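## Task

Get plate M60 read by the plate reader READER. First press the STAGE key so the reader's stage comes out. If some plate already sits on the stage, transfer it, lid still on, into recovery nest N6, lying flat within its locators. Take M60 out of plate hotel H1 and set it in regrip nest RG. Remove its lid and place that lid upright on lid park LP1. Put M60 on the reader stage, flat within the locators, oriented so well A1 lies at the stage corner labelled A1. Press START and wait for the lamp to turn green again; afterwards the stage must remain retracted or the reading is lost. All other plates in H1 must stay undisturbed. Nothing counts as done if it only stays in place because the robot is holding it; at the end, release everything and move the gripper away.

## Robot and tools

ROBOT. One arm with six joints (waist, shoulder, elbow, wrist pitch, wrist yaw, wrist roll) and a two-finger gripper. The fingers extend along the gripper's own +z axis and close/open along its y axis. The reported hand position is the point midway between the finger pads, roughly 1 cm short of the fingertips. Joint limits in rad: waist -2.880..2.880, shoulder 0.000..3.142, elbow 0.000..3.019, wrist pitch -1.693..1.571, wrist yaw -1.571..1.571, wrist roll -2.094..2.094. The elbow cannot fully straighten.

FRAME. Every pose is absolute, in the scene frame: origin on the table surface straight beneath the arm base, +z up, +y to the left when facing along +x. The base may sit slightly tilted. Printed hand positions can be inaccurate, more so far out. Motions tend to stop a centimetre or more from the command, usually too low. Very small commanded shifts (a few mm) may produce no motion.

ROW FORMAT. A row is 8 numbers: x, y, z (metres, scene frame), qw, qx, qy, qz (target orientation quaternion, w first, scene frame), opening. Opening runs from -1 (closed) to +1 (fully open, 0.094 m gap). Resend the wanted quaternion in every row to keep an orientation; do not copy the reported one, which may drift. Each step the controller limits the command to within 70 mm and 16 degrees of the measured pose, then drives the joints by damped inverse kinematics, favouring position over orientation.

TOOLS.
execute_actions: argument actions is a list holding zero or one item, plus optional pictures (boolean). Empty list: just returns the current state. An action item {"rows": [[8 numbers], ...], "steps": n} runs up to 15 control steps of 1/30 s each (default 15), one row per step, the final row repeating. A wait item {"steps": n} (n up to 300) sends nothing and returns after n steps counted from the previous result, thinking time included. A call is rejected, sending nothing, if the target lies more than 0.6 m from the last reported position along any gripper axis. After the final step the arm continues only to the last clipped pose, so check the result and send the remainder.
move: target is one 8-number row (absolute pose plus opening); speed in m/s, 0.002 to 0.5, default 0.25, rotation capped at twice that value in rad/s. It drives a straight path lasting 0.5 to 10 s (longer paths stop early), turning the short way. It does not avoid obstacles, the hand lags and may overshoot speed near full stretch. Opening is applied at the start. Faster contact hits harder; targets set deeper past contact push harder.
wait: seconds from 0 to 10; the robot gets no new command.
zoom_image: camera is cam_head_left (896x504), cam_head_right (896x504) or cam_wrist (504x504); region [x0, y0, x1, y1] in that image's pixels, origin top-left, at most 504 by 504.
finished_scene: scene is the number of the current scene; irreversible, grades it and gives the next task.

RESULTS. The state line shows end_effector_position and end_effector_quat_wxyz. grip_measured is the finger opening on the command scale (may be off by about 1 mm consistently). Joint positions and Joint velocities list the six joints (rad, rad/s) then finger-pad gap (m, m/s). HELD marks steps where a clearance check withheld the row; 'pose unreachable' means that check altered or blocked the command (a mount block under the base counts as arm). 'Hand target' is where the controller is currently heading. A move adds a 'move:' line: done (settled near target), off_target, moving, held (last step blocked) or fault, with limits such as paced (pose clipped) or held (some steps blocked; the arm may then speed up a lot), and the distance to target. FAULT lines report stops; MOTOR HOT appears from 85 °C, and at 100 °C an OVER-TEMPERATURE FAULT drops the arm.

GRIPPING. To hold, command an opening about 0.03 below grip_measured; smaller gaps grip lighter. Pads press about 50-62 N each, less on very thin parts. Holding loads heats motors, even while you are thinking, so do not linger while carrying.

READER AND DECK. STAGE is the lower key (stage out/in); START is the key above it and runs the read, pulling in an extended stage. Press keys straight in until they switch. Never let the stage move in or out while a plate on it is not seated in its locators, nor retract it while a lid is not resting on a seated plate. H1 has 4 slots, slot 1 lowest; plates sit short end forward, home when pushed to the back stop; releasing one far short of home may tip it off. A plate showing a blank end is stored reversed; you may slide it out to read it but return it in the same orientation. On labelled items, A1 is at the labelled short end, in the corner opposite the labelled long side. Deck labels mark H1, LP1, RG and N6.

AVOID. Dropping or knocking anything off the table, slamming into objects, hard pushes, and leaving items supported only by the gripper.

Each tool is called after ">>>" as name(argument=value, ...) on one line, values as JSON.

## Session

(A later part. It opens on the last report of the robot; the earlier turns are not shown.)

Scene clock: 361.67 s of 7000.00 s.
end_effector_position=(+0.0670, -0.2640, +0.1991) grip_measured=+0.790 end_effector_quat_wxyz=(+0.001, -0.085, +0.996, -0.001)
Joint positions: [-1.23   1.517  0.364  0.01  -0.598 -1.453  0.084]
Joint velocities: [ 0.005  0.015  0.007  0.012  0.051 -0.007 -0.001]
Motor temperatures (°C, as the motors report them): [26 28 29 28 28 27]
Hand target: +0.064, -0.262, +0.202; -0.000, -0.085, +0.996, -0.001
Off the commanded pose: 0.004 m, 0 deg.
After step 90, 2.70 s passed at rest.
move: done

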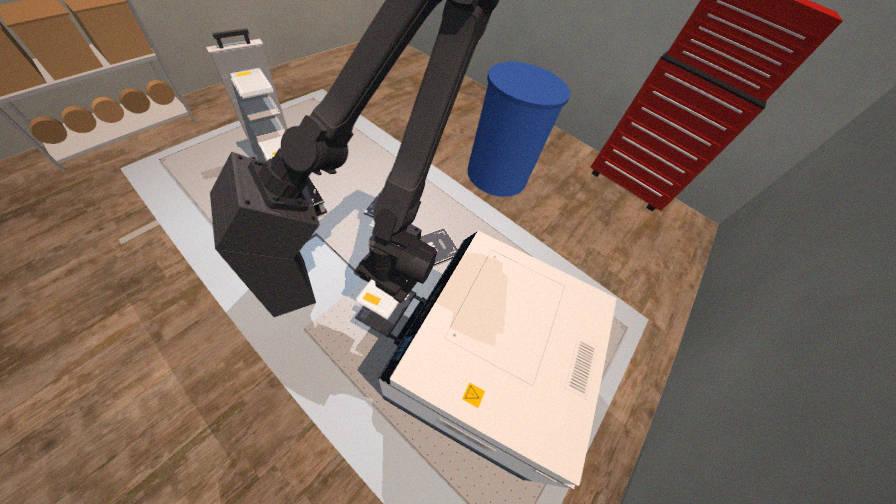

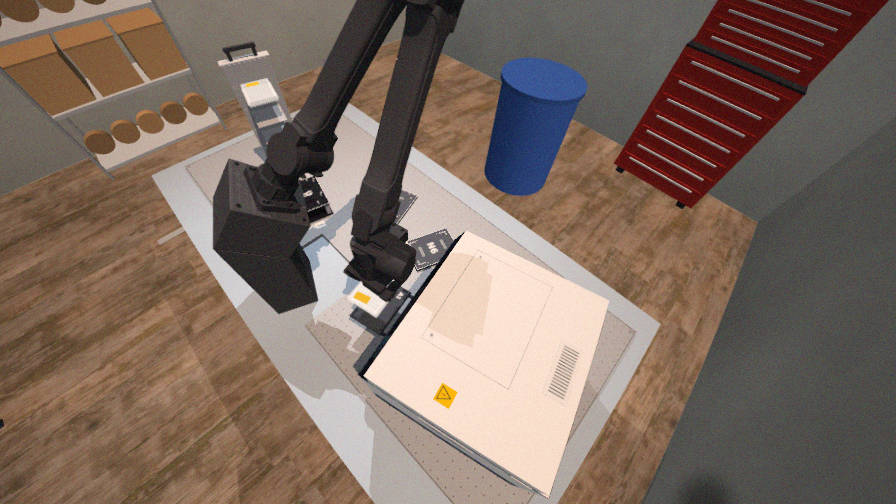

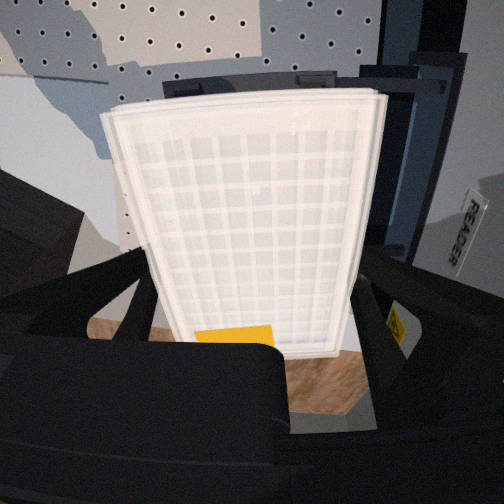

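>>> move(target=[0.25,-0.15,0.2,0,0.182,0.983,0,0.75], speed=0.12)

Scene clock: 379.27 s of 7000.00 s.
end_effector_position=(+0.2489, -0.1454, +0.1980) grip_measured=+0.790 end_effector_quat_wxyz=(-0.003, +0.179, +0.984, +0.003)
Joint positions: [-0.379  1.088  0.325 -0.107 -0.118 -0.165  0.084]
Joint velocities: [ 0.005 -0.015  0.007 -0.017  0.051 -0.022 -0.   ]
Motor temperatures (°C, as the motors report them): [26 28 29 28 28 27]
Hand target: +0.254, -0.146, +0.200; +0.000, +0.183, +0.983, +0.003
Off the commanded pose: 0.005 m, 1 deg.
After step 90, 11.80 s passed at rest.
move: done

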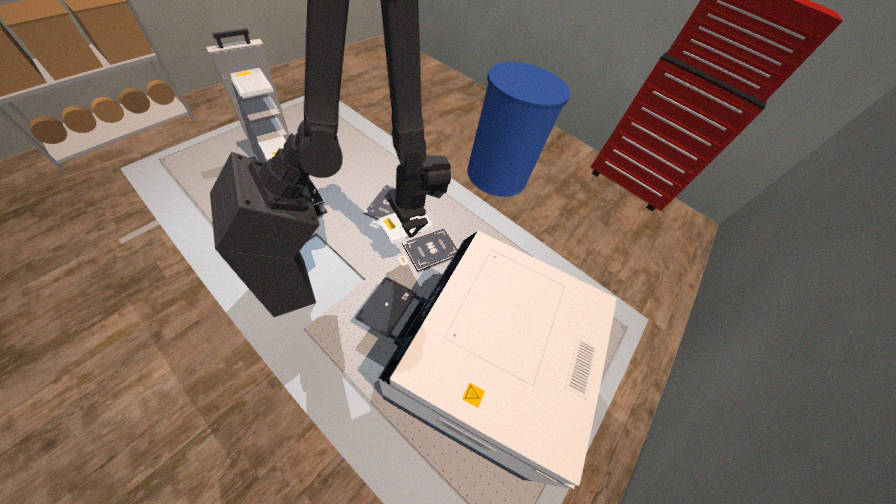

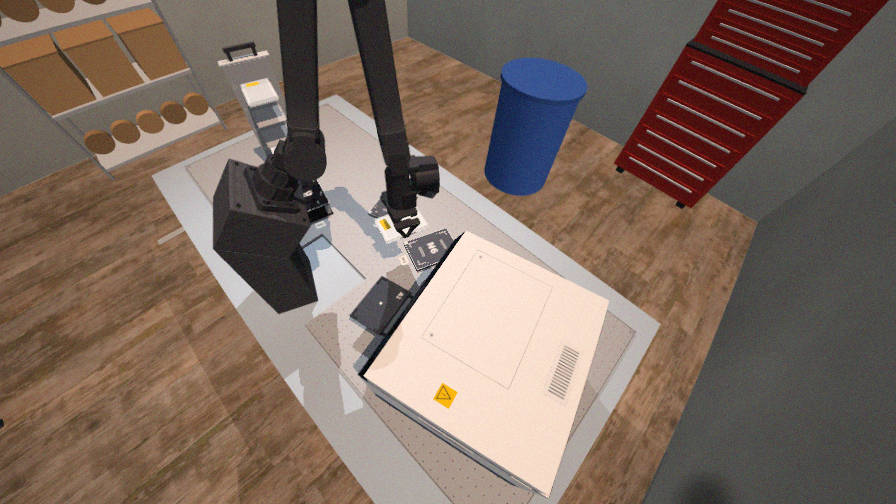

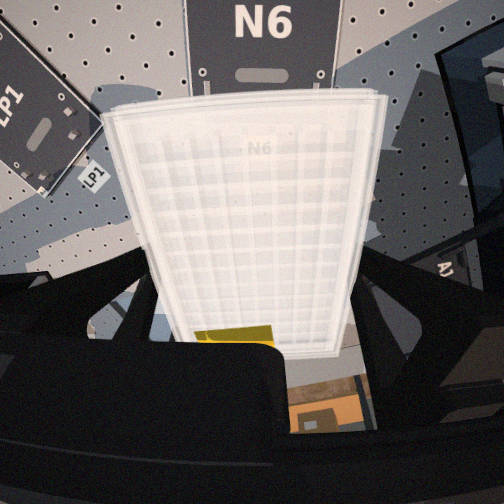

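>>> move(target=[0.335,-0.188,0.075,0,0.182,0.983,0,0.75], speed=0.08)

Scene clock: 390.53 s of 7000.00 s.
end_effector_position=(+0.3322, -0.1920, +0.0771) grip_measured=+0.790 end_effector_quat_wxyz=(-0.003, +0.180, +0.984, -0.001)
Joint positions: [-0.336  1.598  0.681  0.054 -0.083 -0.13   0.084]
Joint velocities: [-0.015 -0.005  0.007 -0.007 -0.022 -0.007  0.   ]
Motor temperatures (°C, as the motors report them): [26 28 29 28 28 27]
Hand target: +0.335, -0.189, +0.075; +0.000, +0.182, +0.983, +0.000
Off the commanded pose: 0.005 m, 0 deg.
After step 90, 6.00 s passed at rest.
move: done

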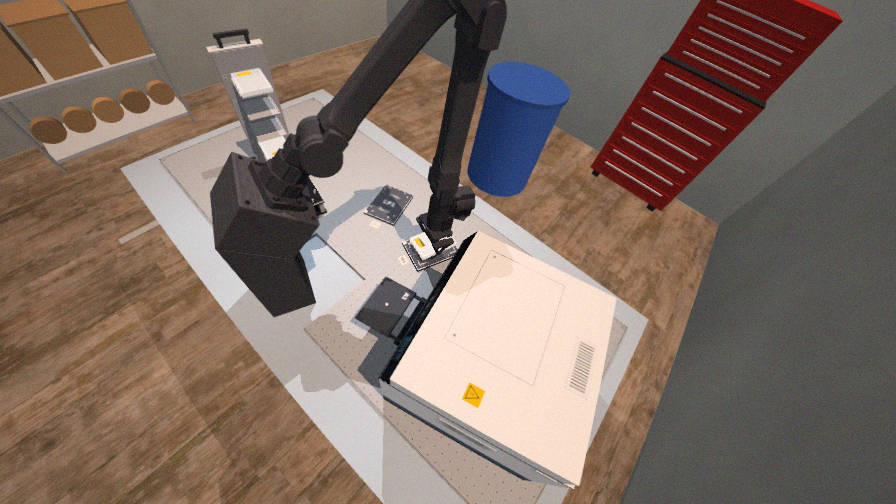

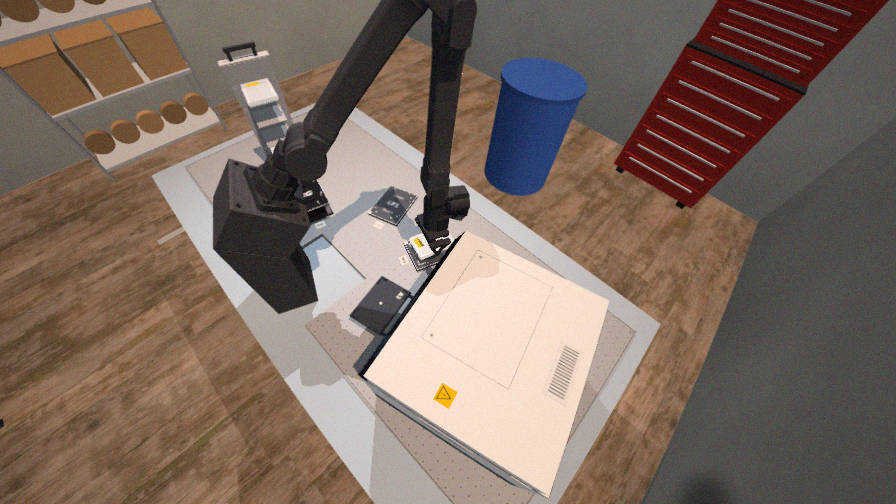

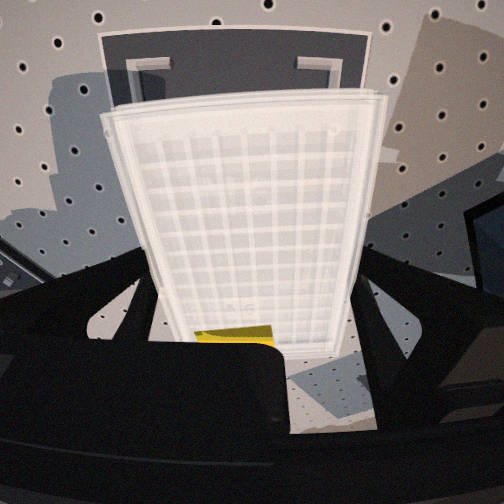

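>>> move(target=[0.346,-0.186,0.048,0,0.182,0.983,0,0.75], speed=0.03)

>>> zoom_image(camera="cam_head_left", region=[370, 190, 490, 290])

Scene clock: 404.20 s of 7000.00 s.
end_effector_position=(+0.3426, -0.1891, +0.0513) grip_measured=+0.790 end_effector_quat_wxyz=(-0.004, +0.179, +0.984, -0.001)
Joint positions: [-0.312  1.68   0.736  0.08  -0.067 -0.112  0.084]
Joint velocities: [-0.005  0.005 -0.007 -0.017  0.037 -0.051 -0.001]
Motor temperatures (°C, as the motors report them): [26 29 29 28 28 27]
Hand target: +0.346, -0.186, +0.048; -0.000, +0.182, +0.983, +0.000
Off the commanded pose: 0.006 m, 1 deg.
After step 90, 9.30 s passed at rest.
move: done

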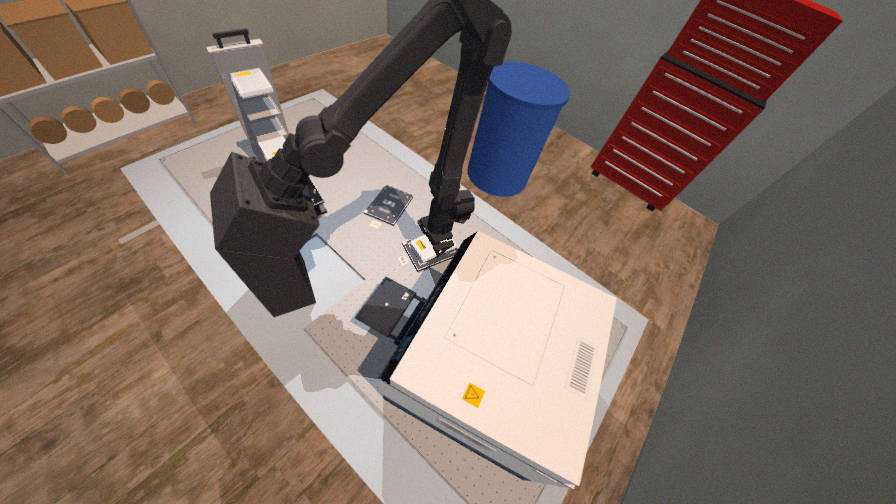

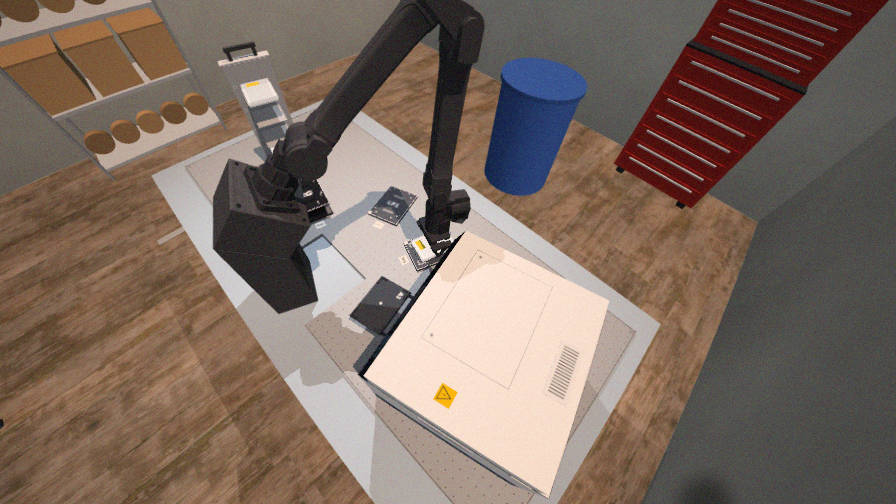

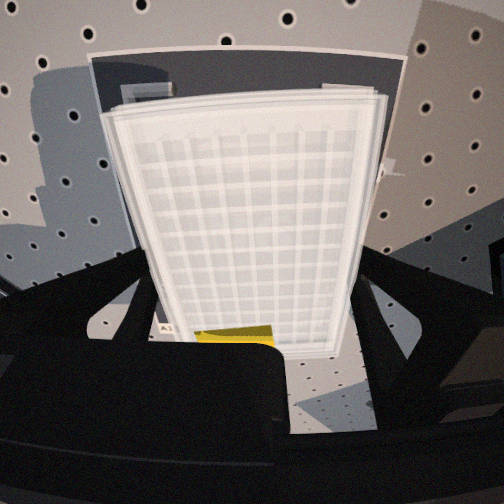

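Region (370, 190, 490, 290) of cam_head_left's 896x504 image, scaled by 4.200, with more detail than that image has.

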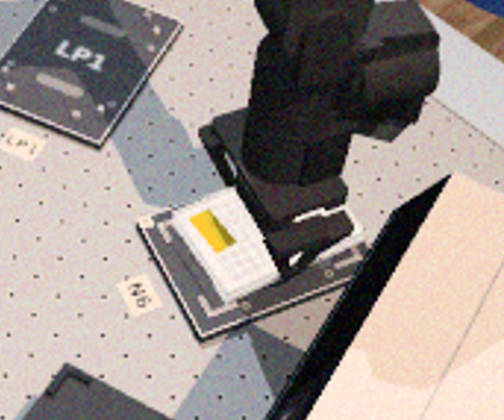

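>>> move(target=[0.346,-0.187,0.028,0,0.182,0.983,0,0.75], speed=0.015)

>>> zoom_image(camera="cam_head_left", region=[390, 210, 480, 285])

Scene clock: 422.00 s of 7000.00 s.
end_effector_position=(+0.3426, -0.1905, +0.0373) grip_measured=+0.790 end_effector_quat_wxyz=(-0.003, +0.180, +0.984, -0.002)
Joint positions: [-0.312  1.725  0.758  0.106 -0.066 -0.11   0.084]
Joint velocities: [ 0.015 -0.015  0.017  0.002 -0.037 -0.066  0.   ]
Motor temperatures (°C, as the motors report them): [26 29 29 28 28 27]
Hand target: +0.346, -0.187, +0.028; -0.000, +0.182, +0.983, +0.000
Off the commanded pose: 0.011 m, 0 deg.
After step 90, 13.00 s passed at rest.
move: off_target

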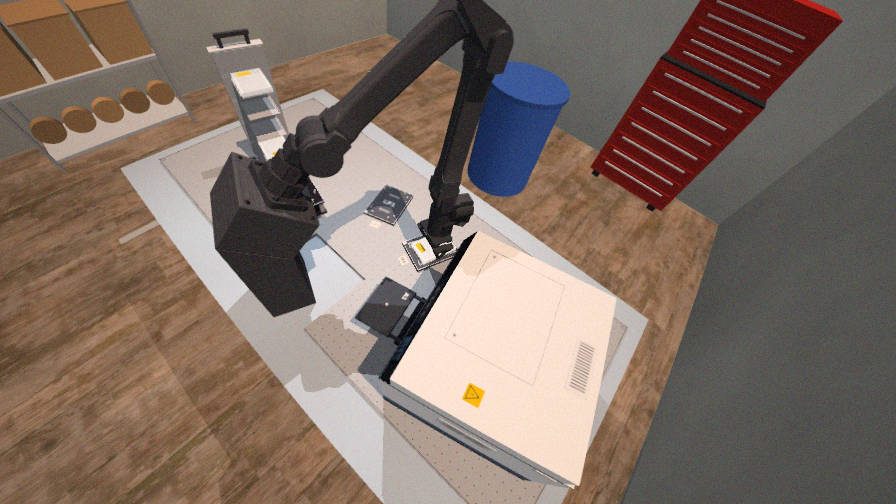

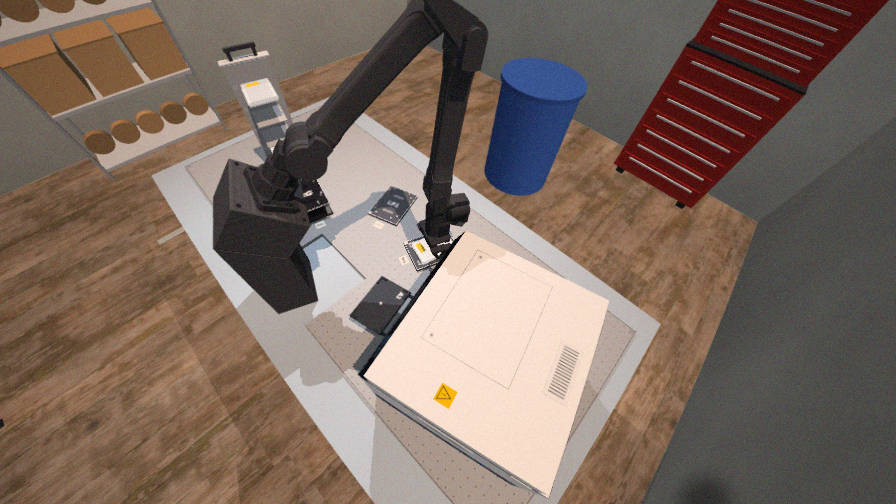

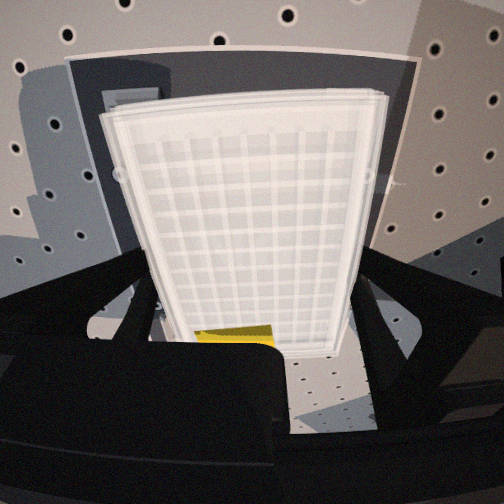

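Region (390, 210, 480, 285) of cam_head_left's 896x504 image, scaled by 5.600, with more detail than that image has.

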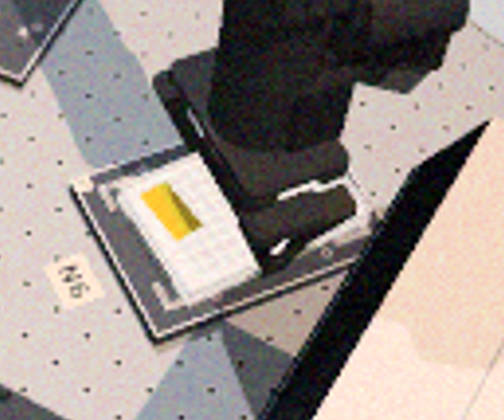

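>>> move(target=[0.344,-0.189,0.038,0,0.182,0.983,0,1], speed=0.015)

>>> move(target=[0.30,-0.17,0.13,0,0.182,0.983,0,1], speed=0.1)

Scene clock: 436.60 s of 7000.00 s.
end_effector_position=(+0.3426, -0.1905, +0.0373) grip_measured=+1.000 end_effector_quat_wxyz=(-0.003, +0.180, +0.984, -0.002)
Joint positions: [-0.312  1.725  0.758  0.106 -0.066 -0.11   0.094]
Joint velocities: [ 0.005 -0.005  0.017 -0.022  0.037 -0.007  0.   ]
Motor temperatures (°C, as the motors report them): [26 29 29 28 28 27]
Hand target: +0.344, -0.189, +0.038; -0.000, +0.182, +0.983, -0.000
Off the commanded pose: 0.002 m, 0 deg.
After step 90, 10.90 s passed at rest.
move: done

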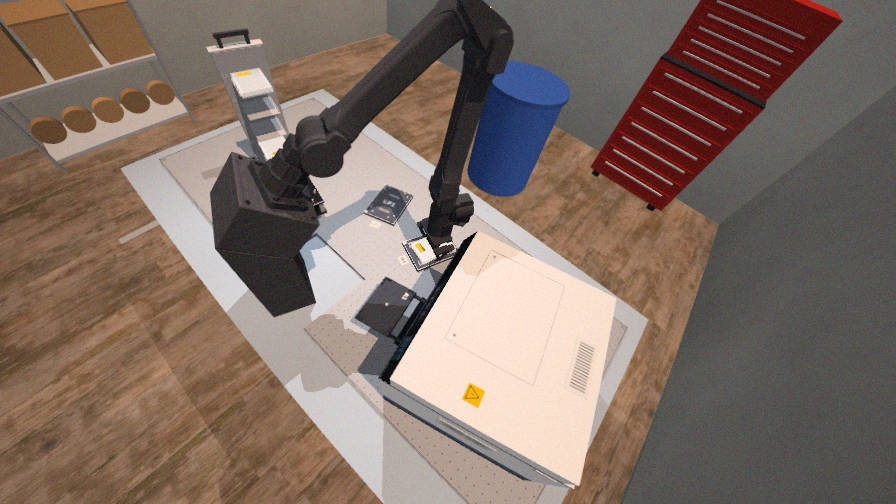

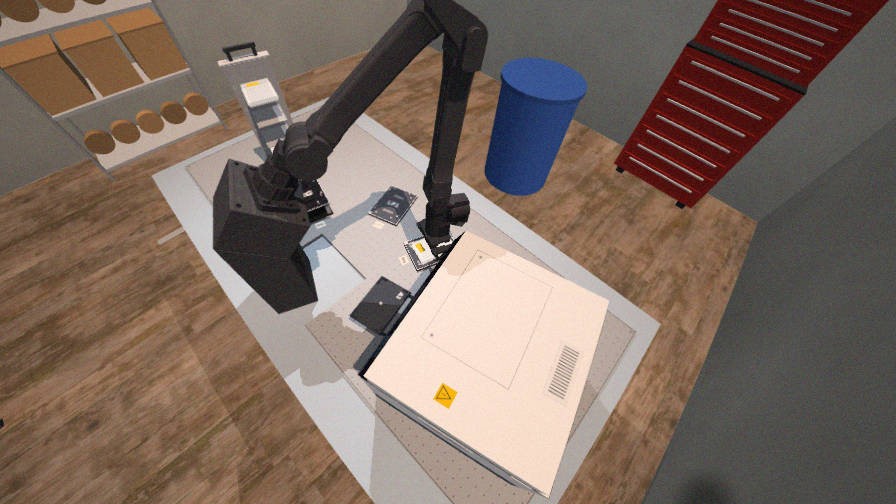

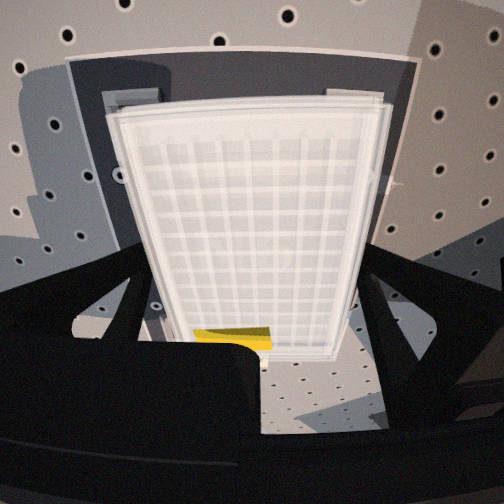

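Scene clock: 438.00 s of 7000.00 s.
end_effector_position=(+0.3044, -0.1675, +0.1288) grip_measured=+1.000 end_effector_quat_wxyz=(+0.005, +0.184, +0.983, +0.001)
Joint positions: [-0.327  1.411  0.518  0.044 -0.084 -0.112  0.094]
Joint velocities: [ 0.005  0.015 -0.012 -0.002 -0.007 -0.022  0.   ]
Motor temperatures (°C, as the motors report them): [26 29 29 28 28 27]
Hand target: +0.300, -0.169, +0.130; +0.000, +0.182, +0.983, -0.000
Off the commanded pose: 0.005 m, 1 deg.
move: done

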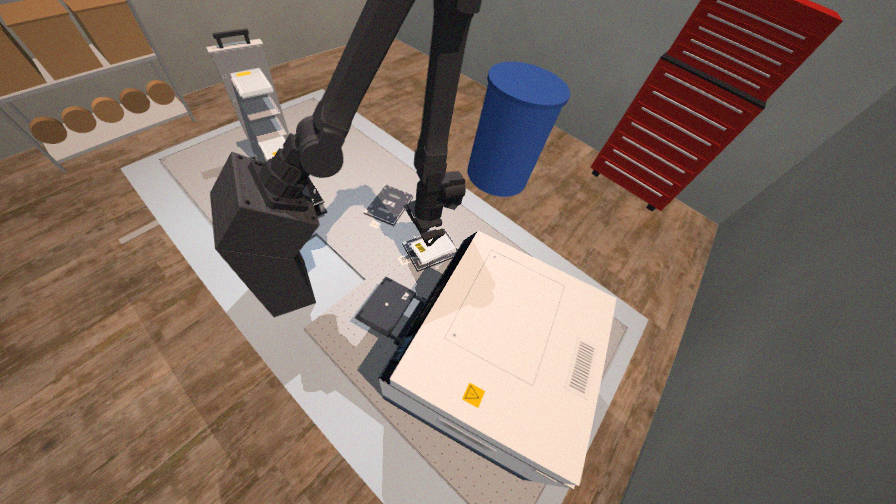

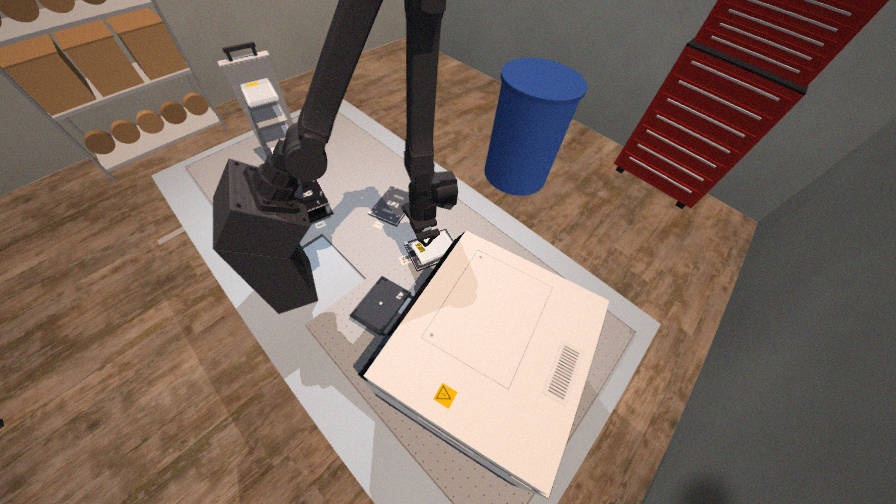

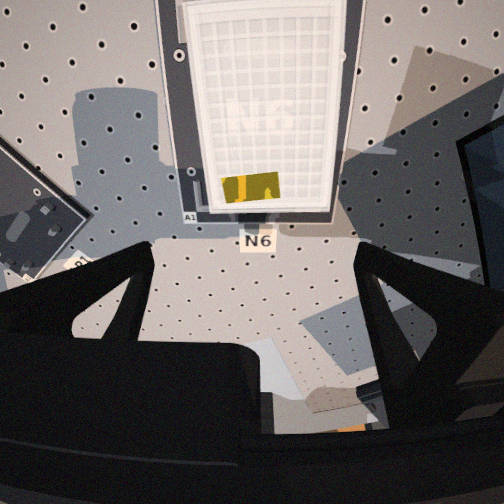

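>>> zoom_image(camera="cam_wrist", region=[130, 0, 390, 260])

>>> zoom_image(camera="cam_head_left", region=[390, 210, 480, 285])

Region (130, 0, 390, 260) of cam_wrist's 504x504 image, scaled by 1.938, with more detail than that image has.

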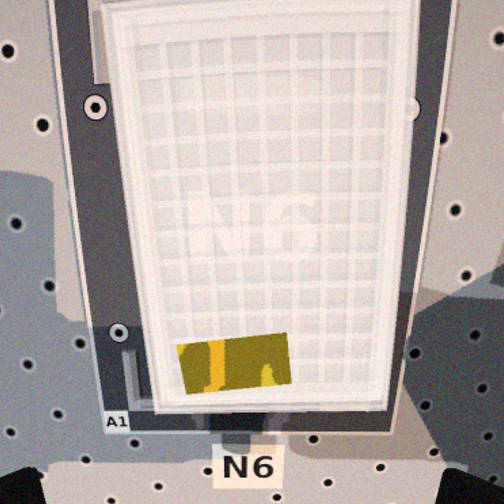

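Region (390, 210, 480, 285) of cam_head_left's 896x504 image, scaled by 5.600, with more detail than that image has.

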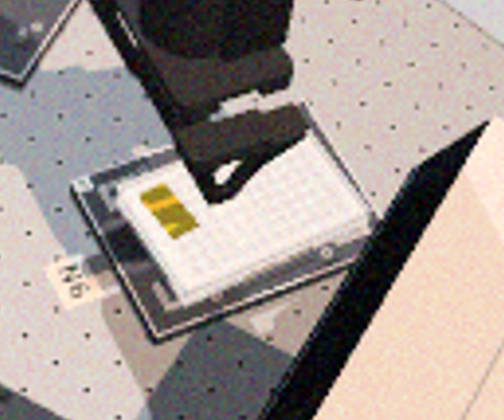

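>>> move(target=[0.346,-0.185,0.07,0,0.182,0.983,0,1], speed=0.08)

>>> move(target=[0.346,-0.185,0.034,0,0.182,0.983,0,1], speed=0.02)

Scene clock: 478.43 s of 7000.00 s.
end_effector_position=(+0.3443, -0.1894, +0.0734) grip_measured=+1.000 end_effector_quat_wxyz=(-0.001, +0.180, +0.984, -0.002)
Joint positions: [-0.314  1.607  0.706  0.044 -0.068 -0.113  0.094]
Joint velocities: [-0.005 -0.005 -0.007  0.007  0.081  0.037  0.   ]
Motor temperatures (°C, as the motors report them): [26 29 29 28 28 27]
Hand target: +0.346, -0.185, +0.070; -0.000, +0.182, +0.983, +0.000
Off the commanded pose: 0.006 m, 0 deg.
After step 90, 36.20 s passed at rest.
move: done

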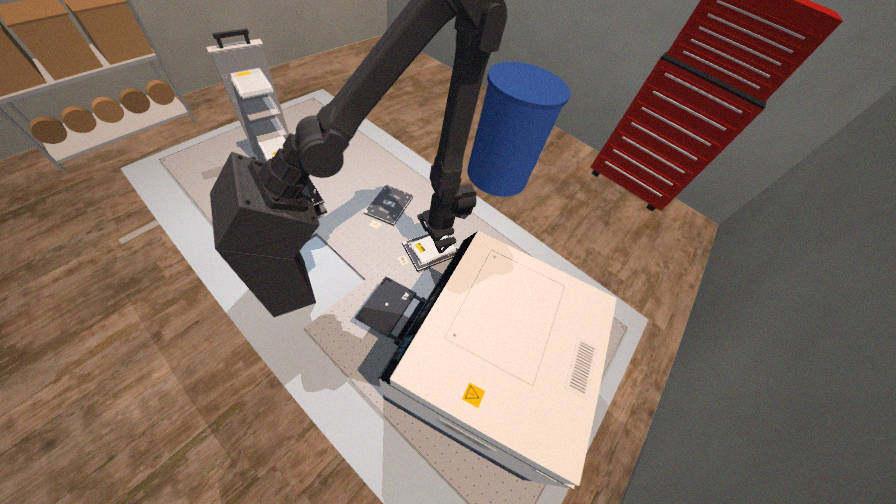

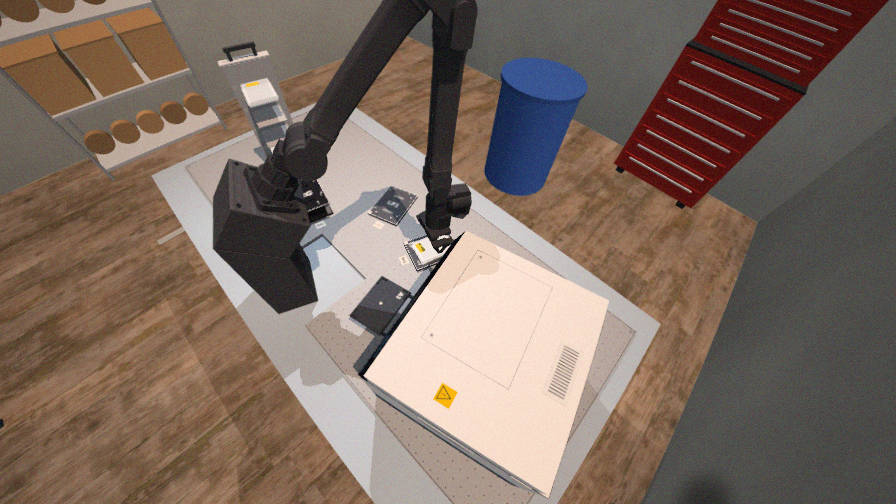

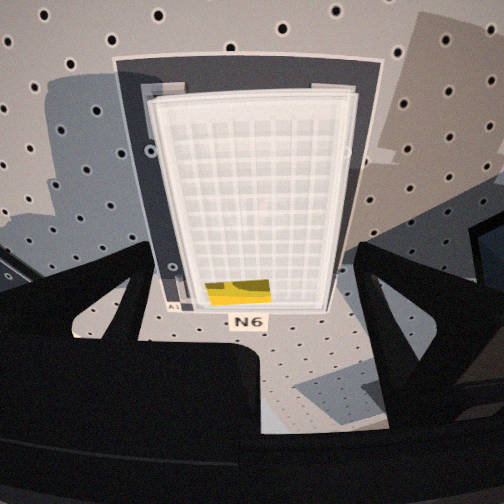

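Scene clock: 480.67 s of 7000.00 s.
end_effector_position=(+0.3431, -0.1892, +0.0379) grip_measured=+1.000 end_effector_quat_wxyz=(-0.003, +0.180, +0.984, -0.001)
Joint positions: [-0.309  1.723  0.757  0.105 -0.064 -0.109  0.094]
Joint velocities: [-0.005  0.005 -0.002  0.007  0.022 -0.081  0.   ]
Motor temperatures (°C, as the motors report them): [26 29 29 28 28 27]
Hand target: +0.346, -0.185, +0.034; -0.000, +0.182, +0.983, +0.000
Off the commanded pose: 0.006 m, 0 deg.
move: done

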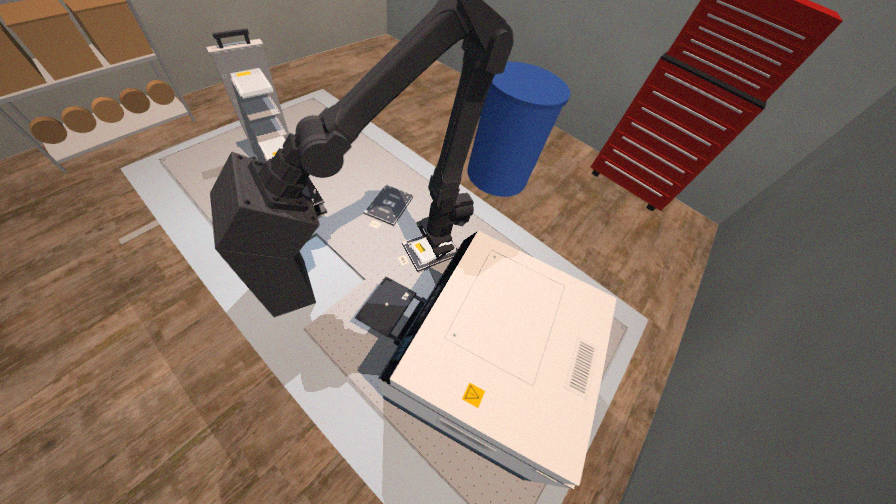

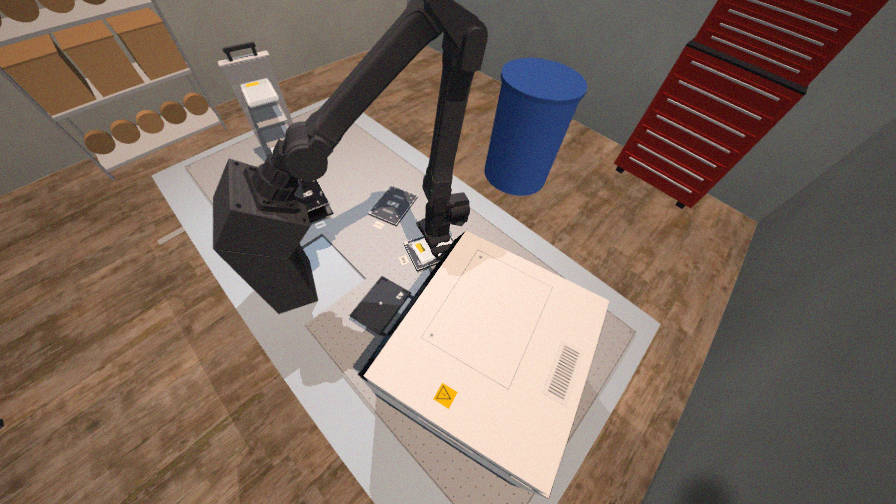

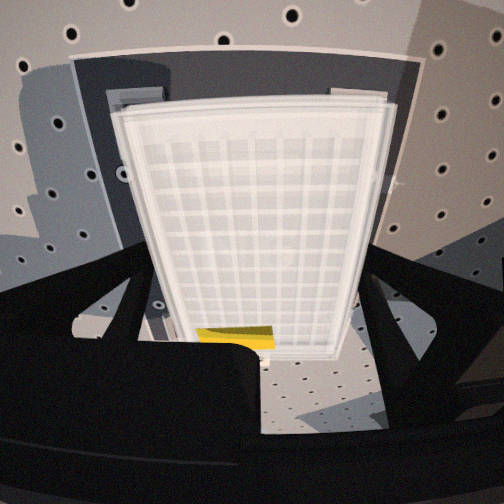

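>>> move(target=[0.349,-0.176,0.038,0,0.182,0.983,0,1], speed=0.01)

Scene clock: 500.90 s of 7000.00 s.
end_effector_position=(+0.3452, -0.1846, +0.0374) grip_measured=+1.000 end_effector_quat_wxyz=(-0.004, +0.183, +0.983, -0.005)
Joint positions: [-0.293  1.723  0.757  0.105 -0.045 -0.091  0.094]
Joint velocities: [-0.015  0.015  0.002  0.017 -0.037  0.022  0.   ]
Motor temperatures (°C, as the motors report them): [26 29 29 28 28 27]
Hand target: +0.349, -0.176, +0.038; -0.000, +0.182, +0.983, +0.000
Off the commanded pose: 0.009 m, 1 deg.
After step 90, 15.57 s passed at rest.
move: done

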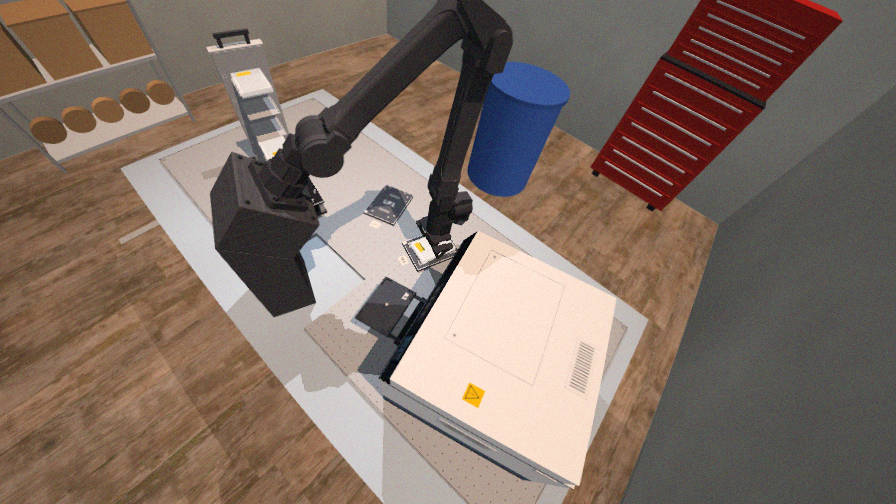

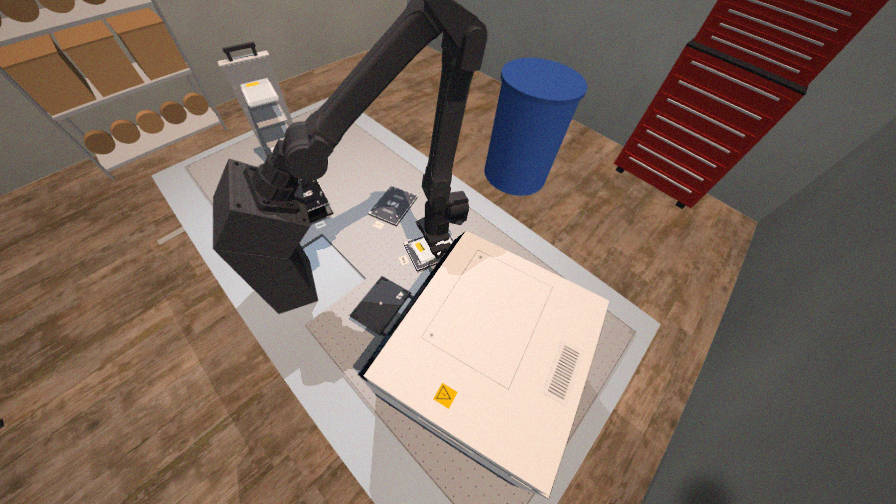

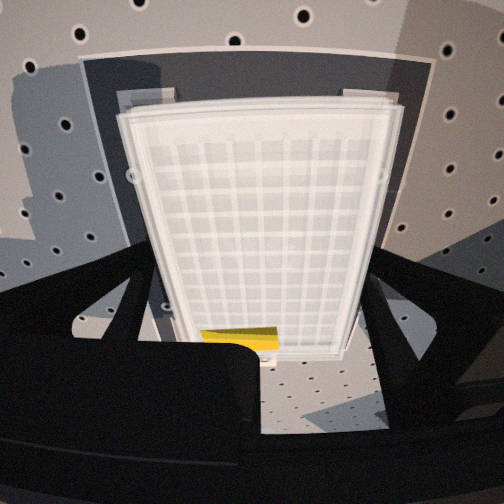

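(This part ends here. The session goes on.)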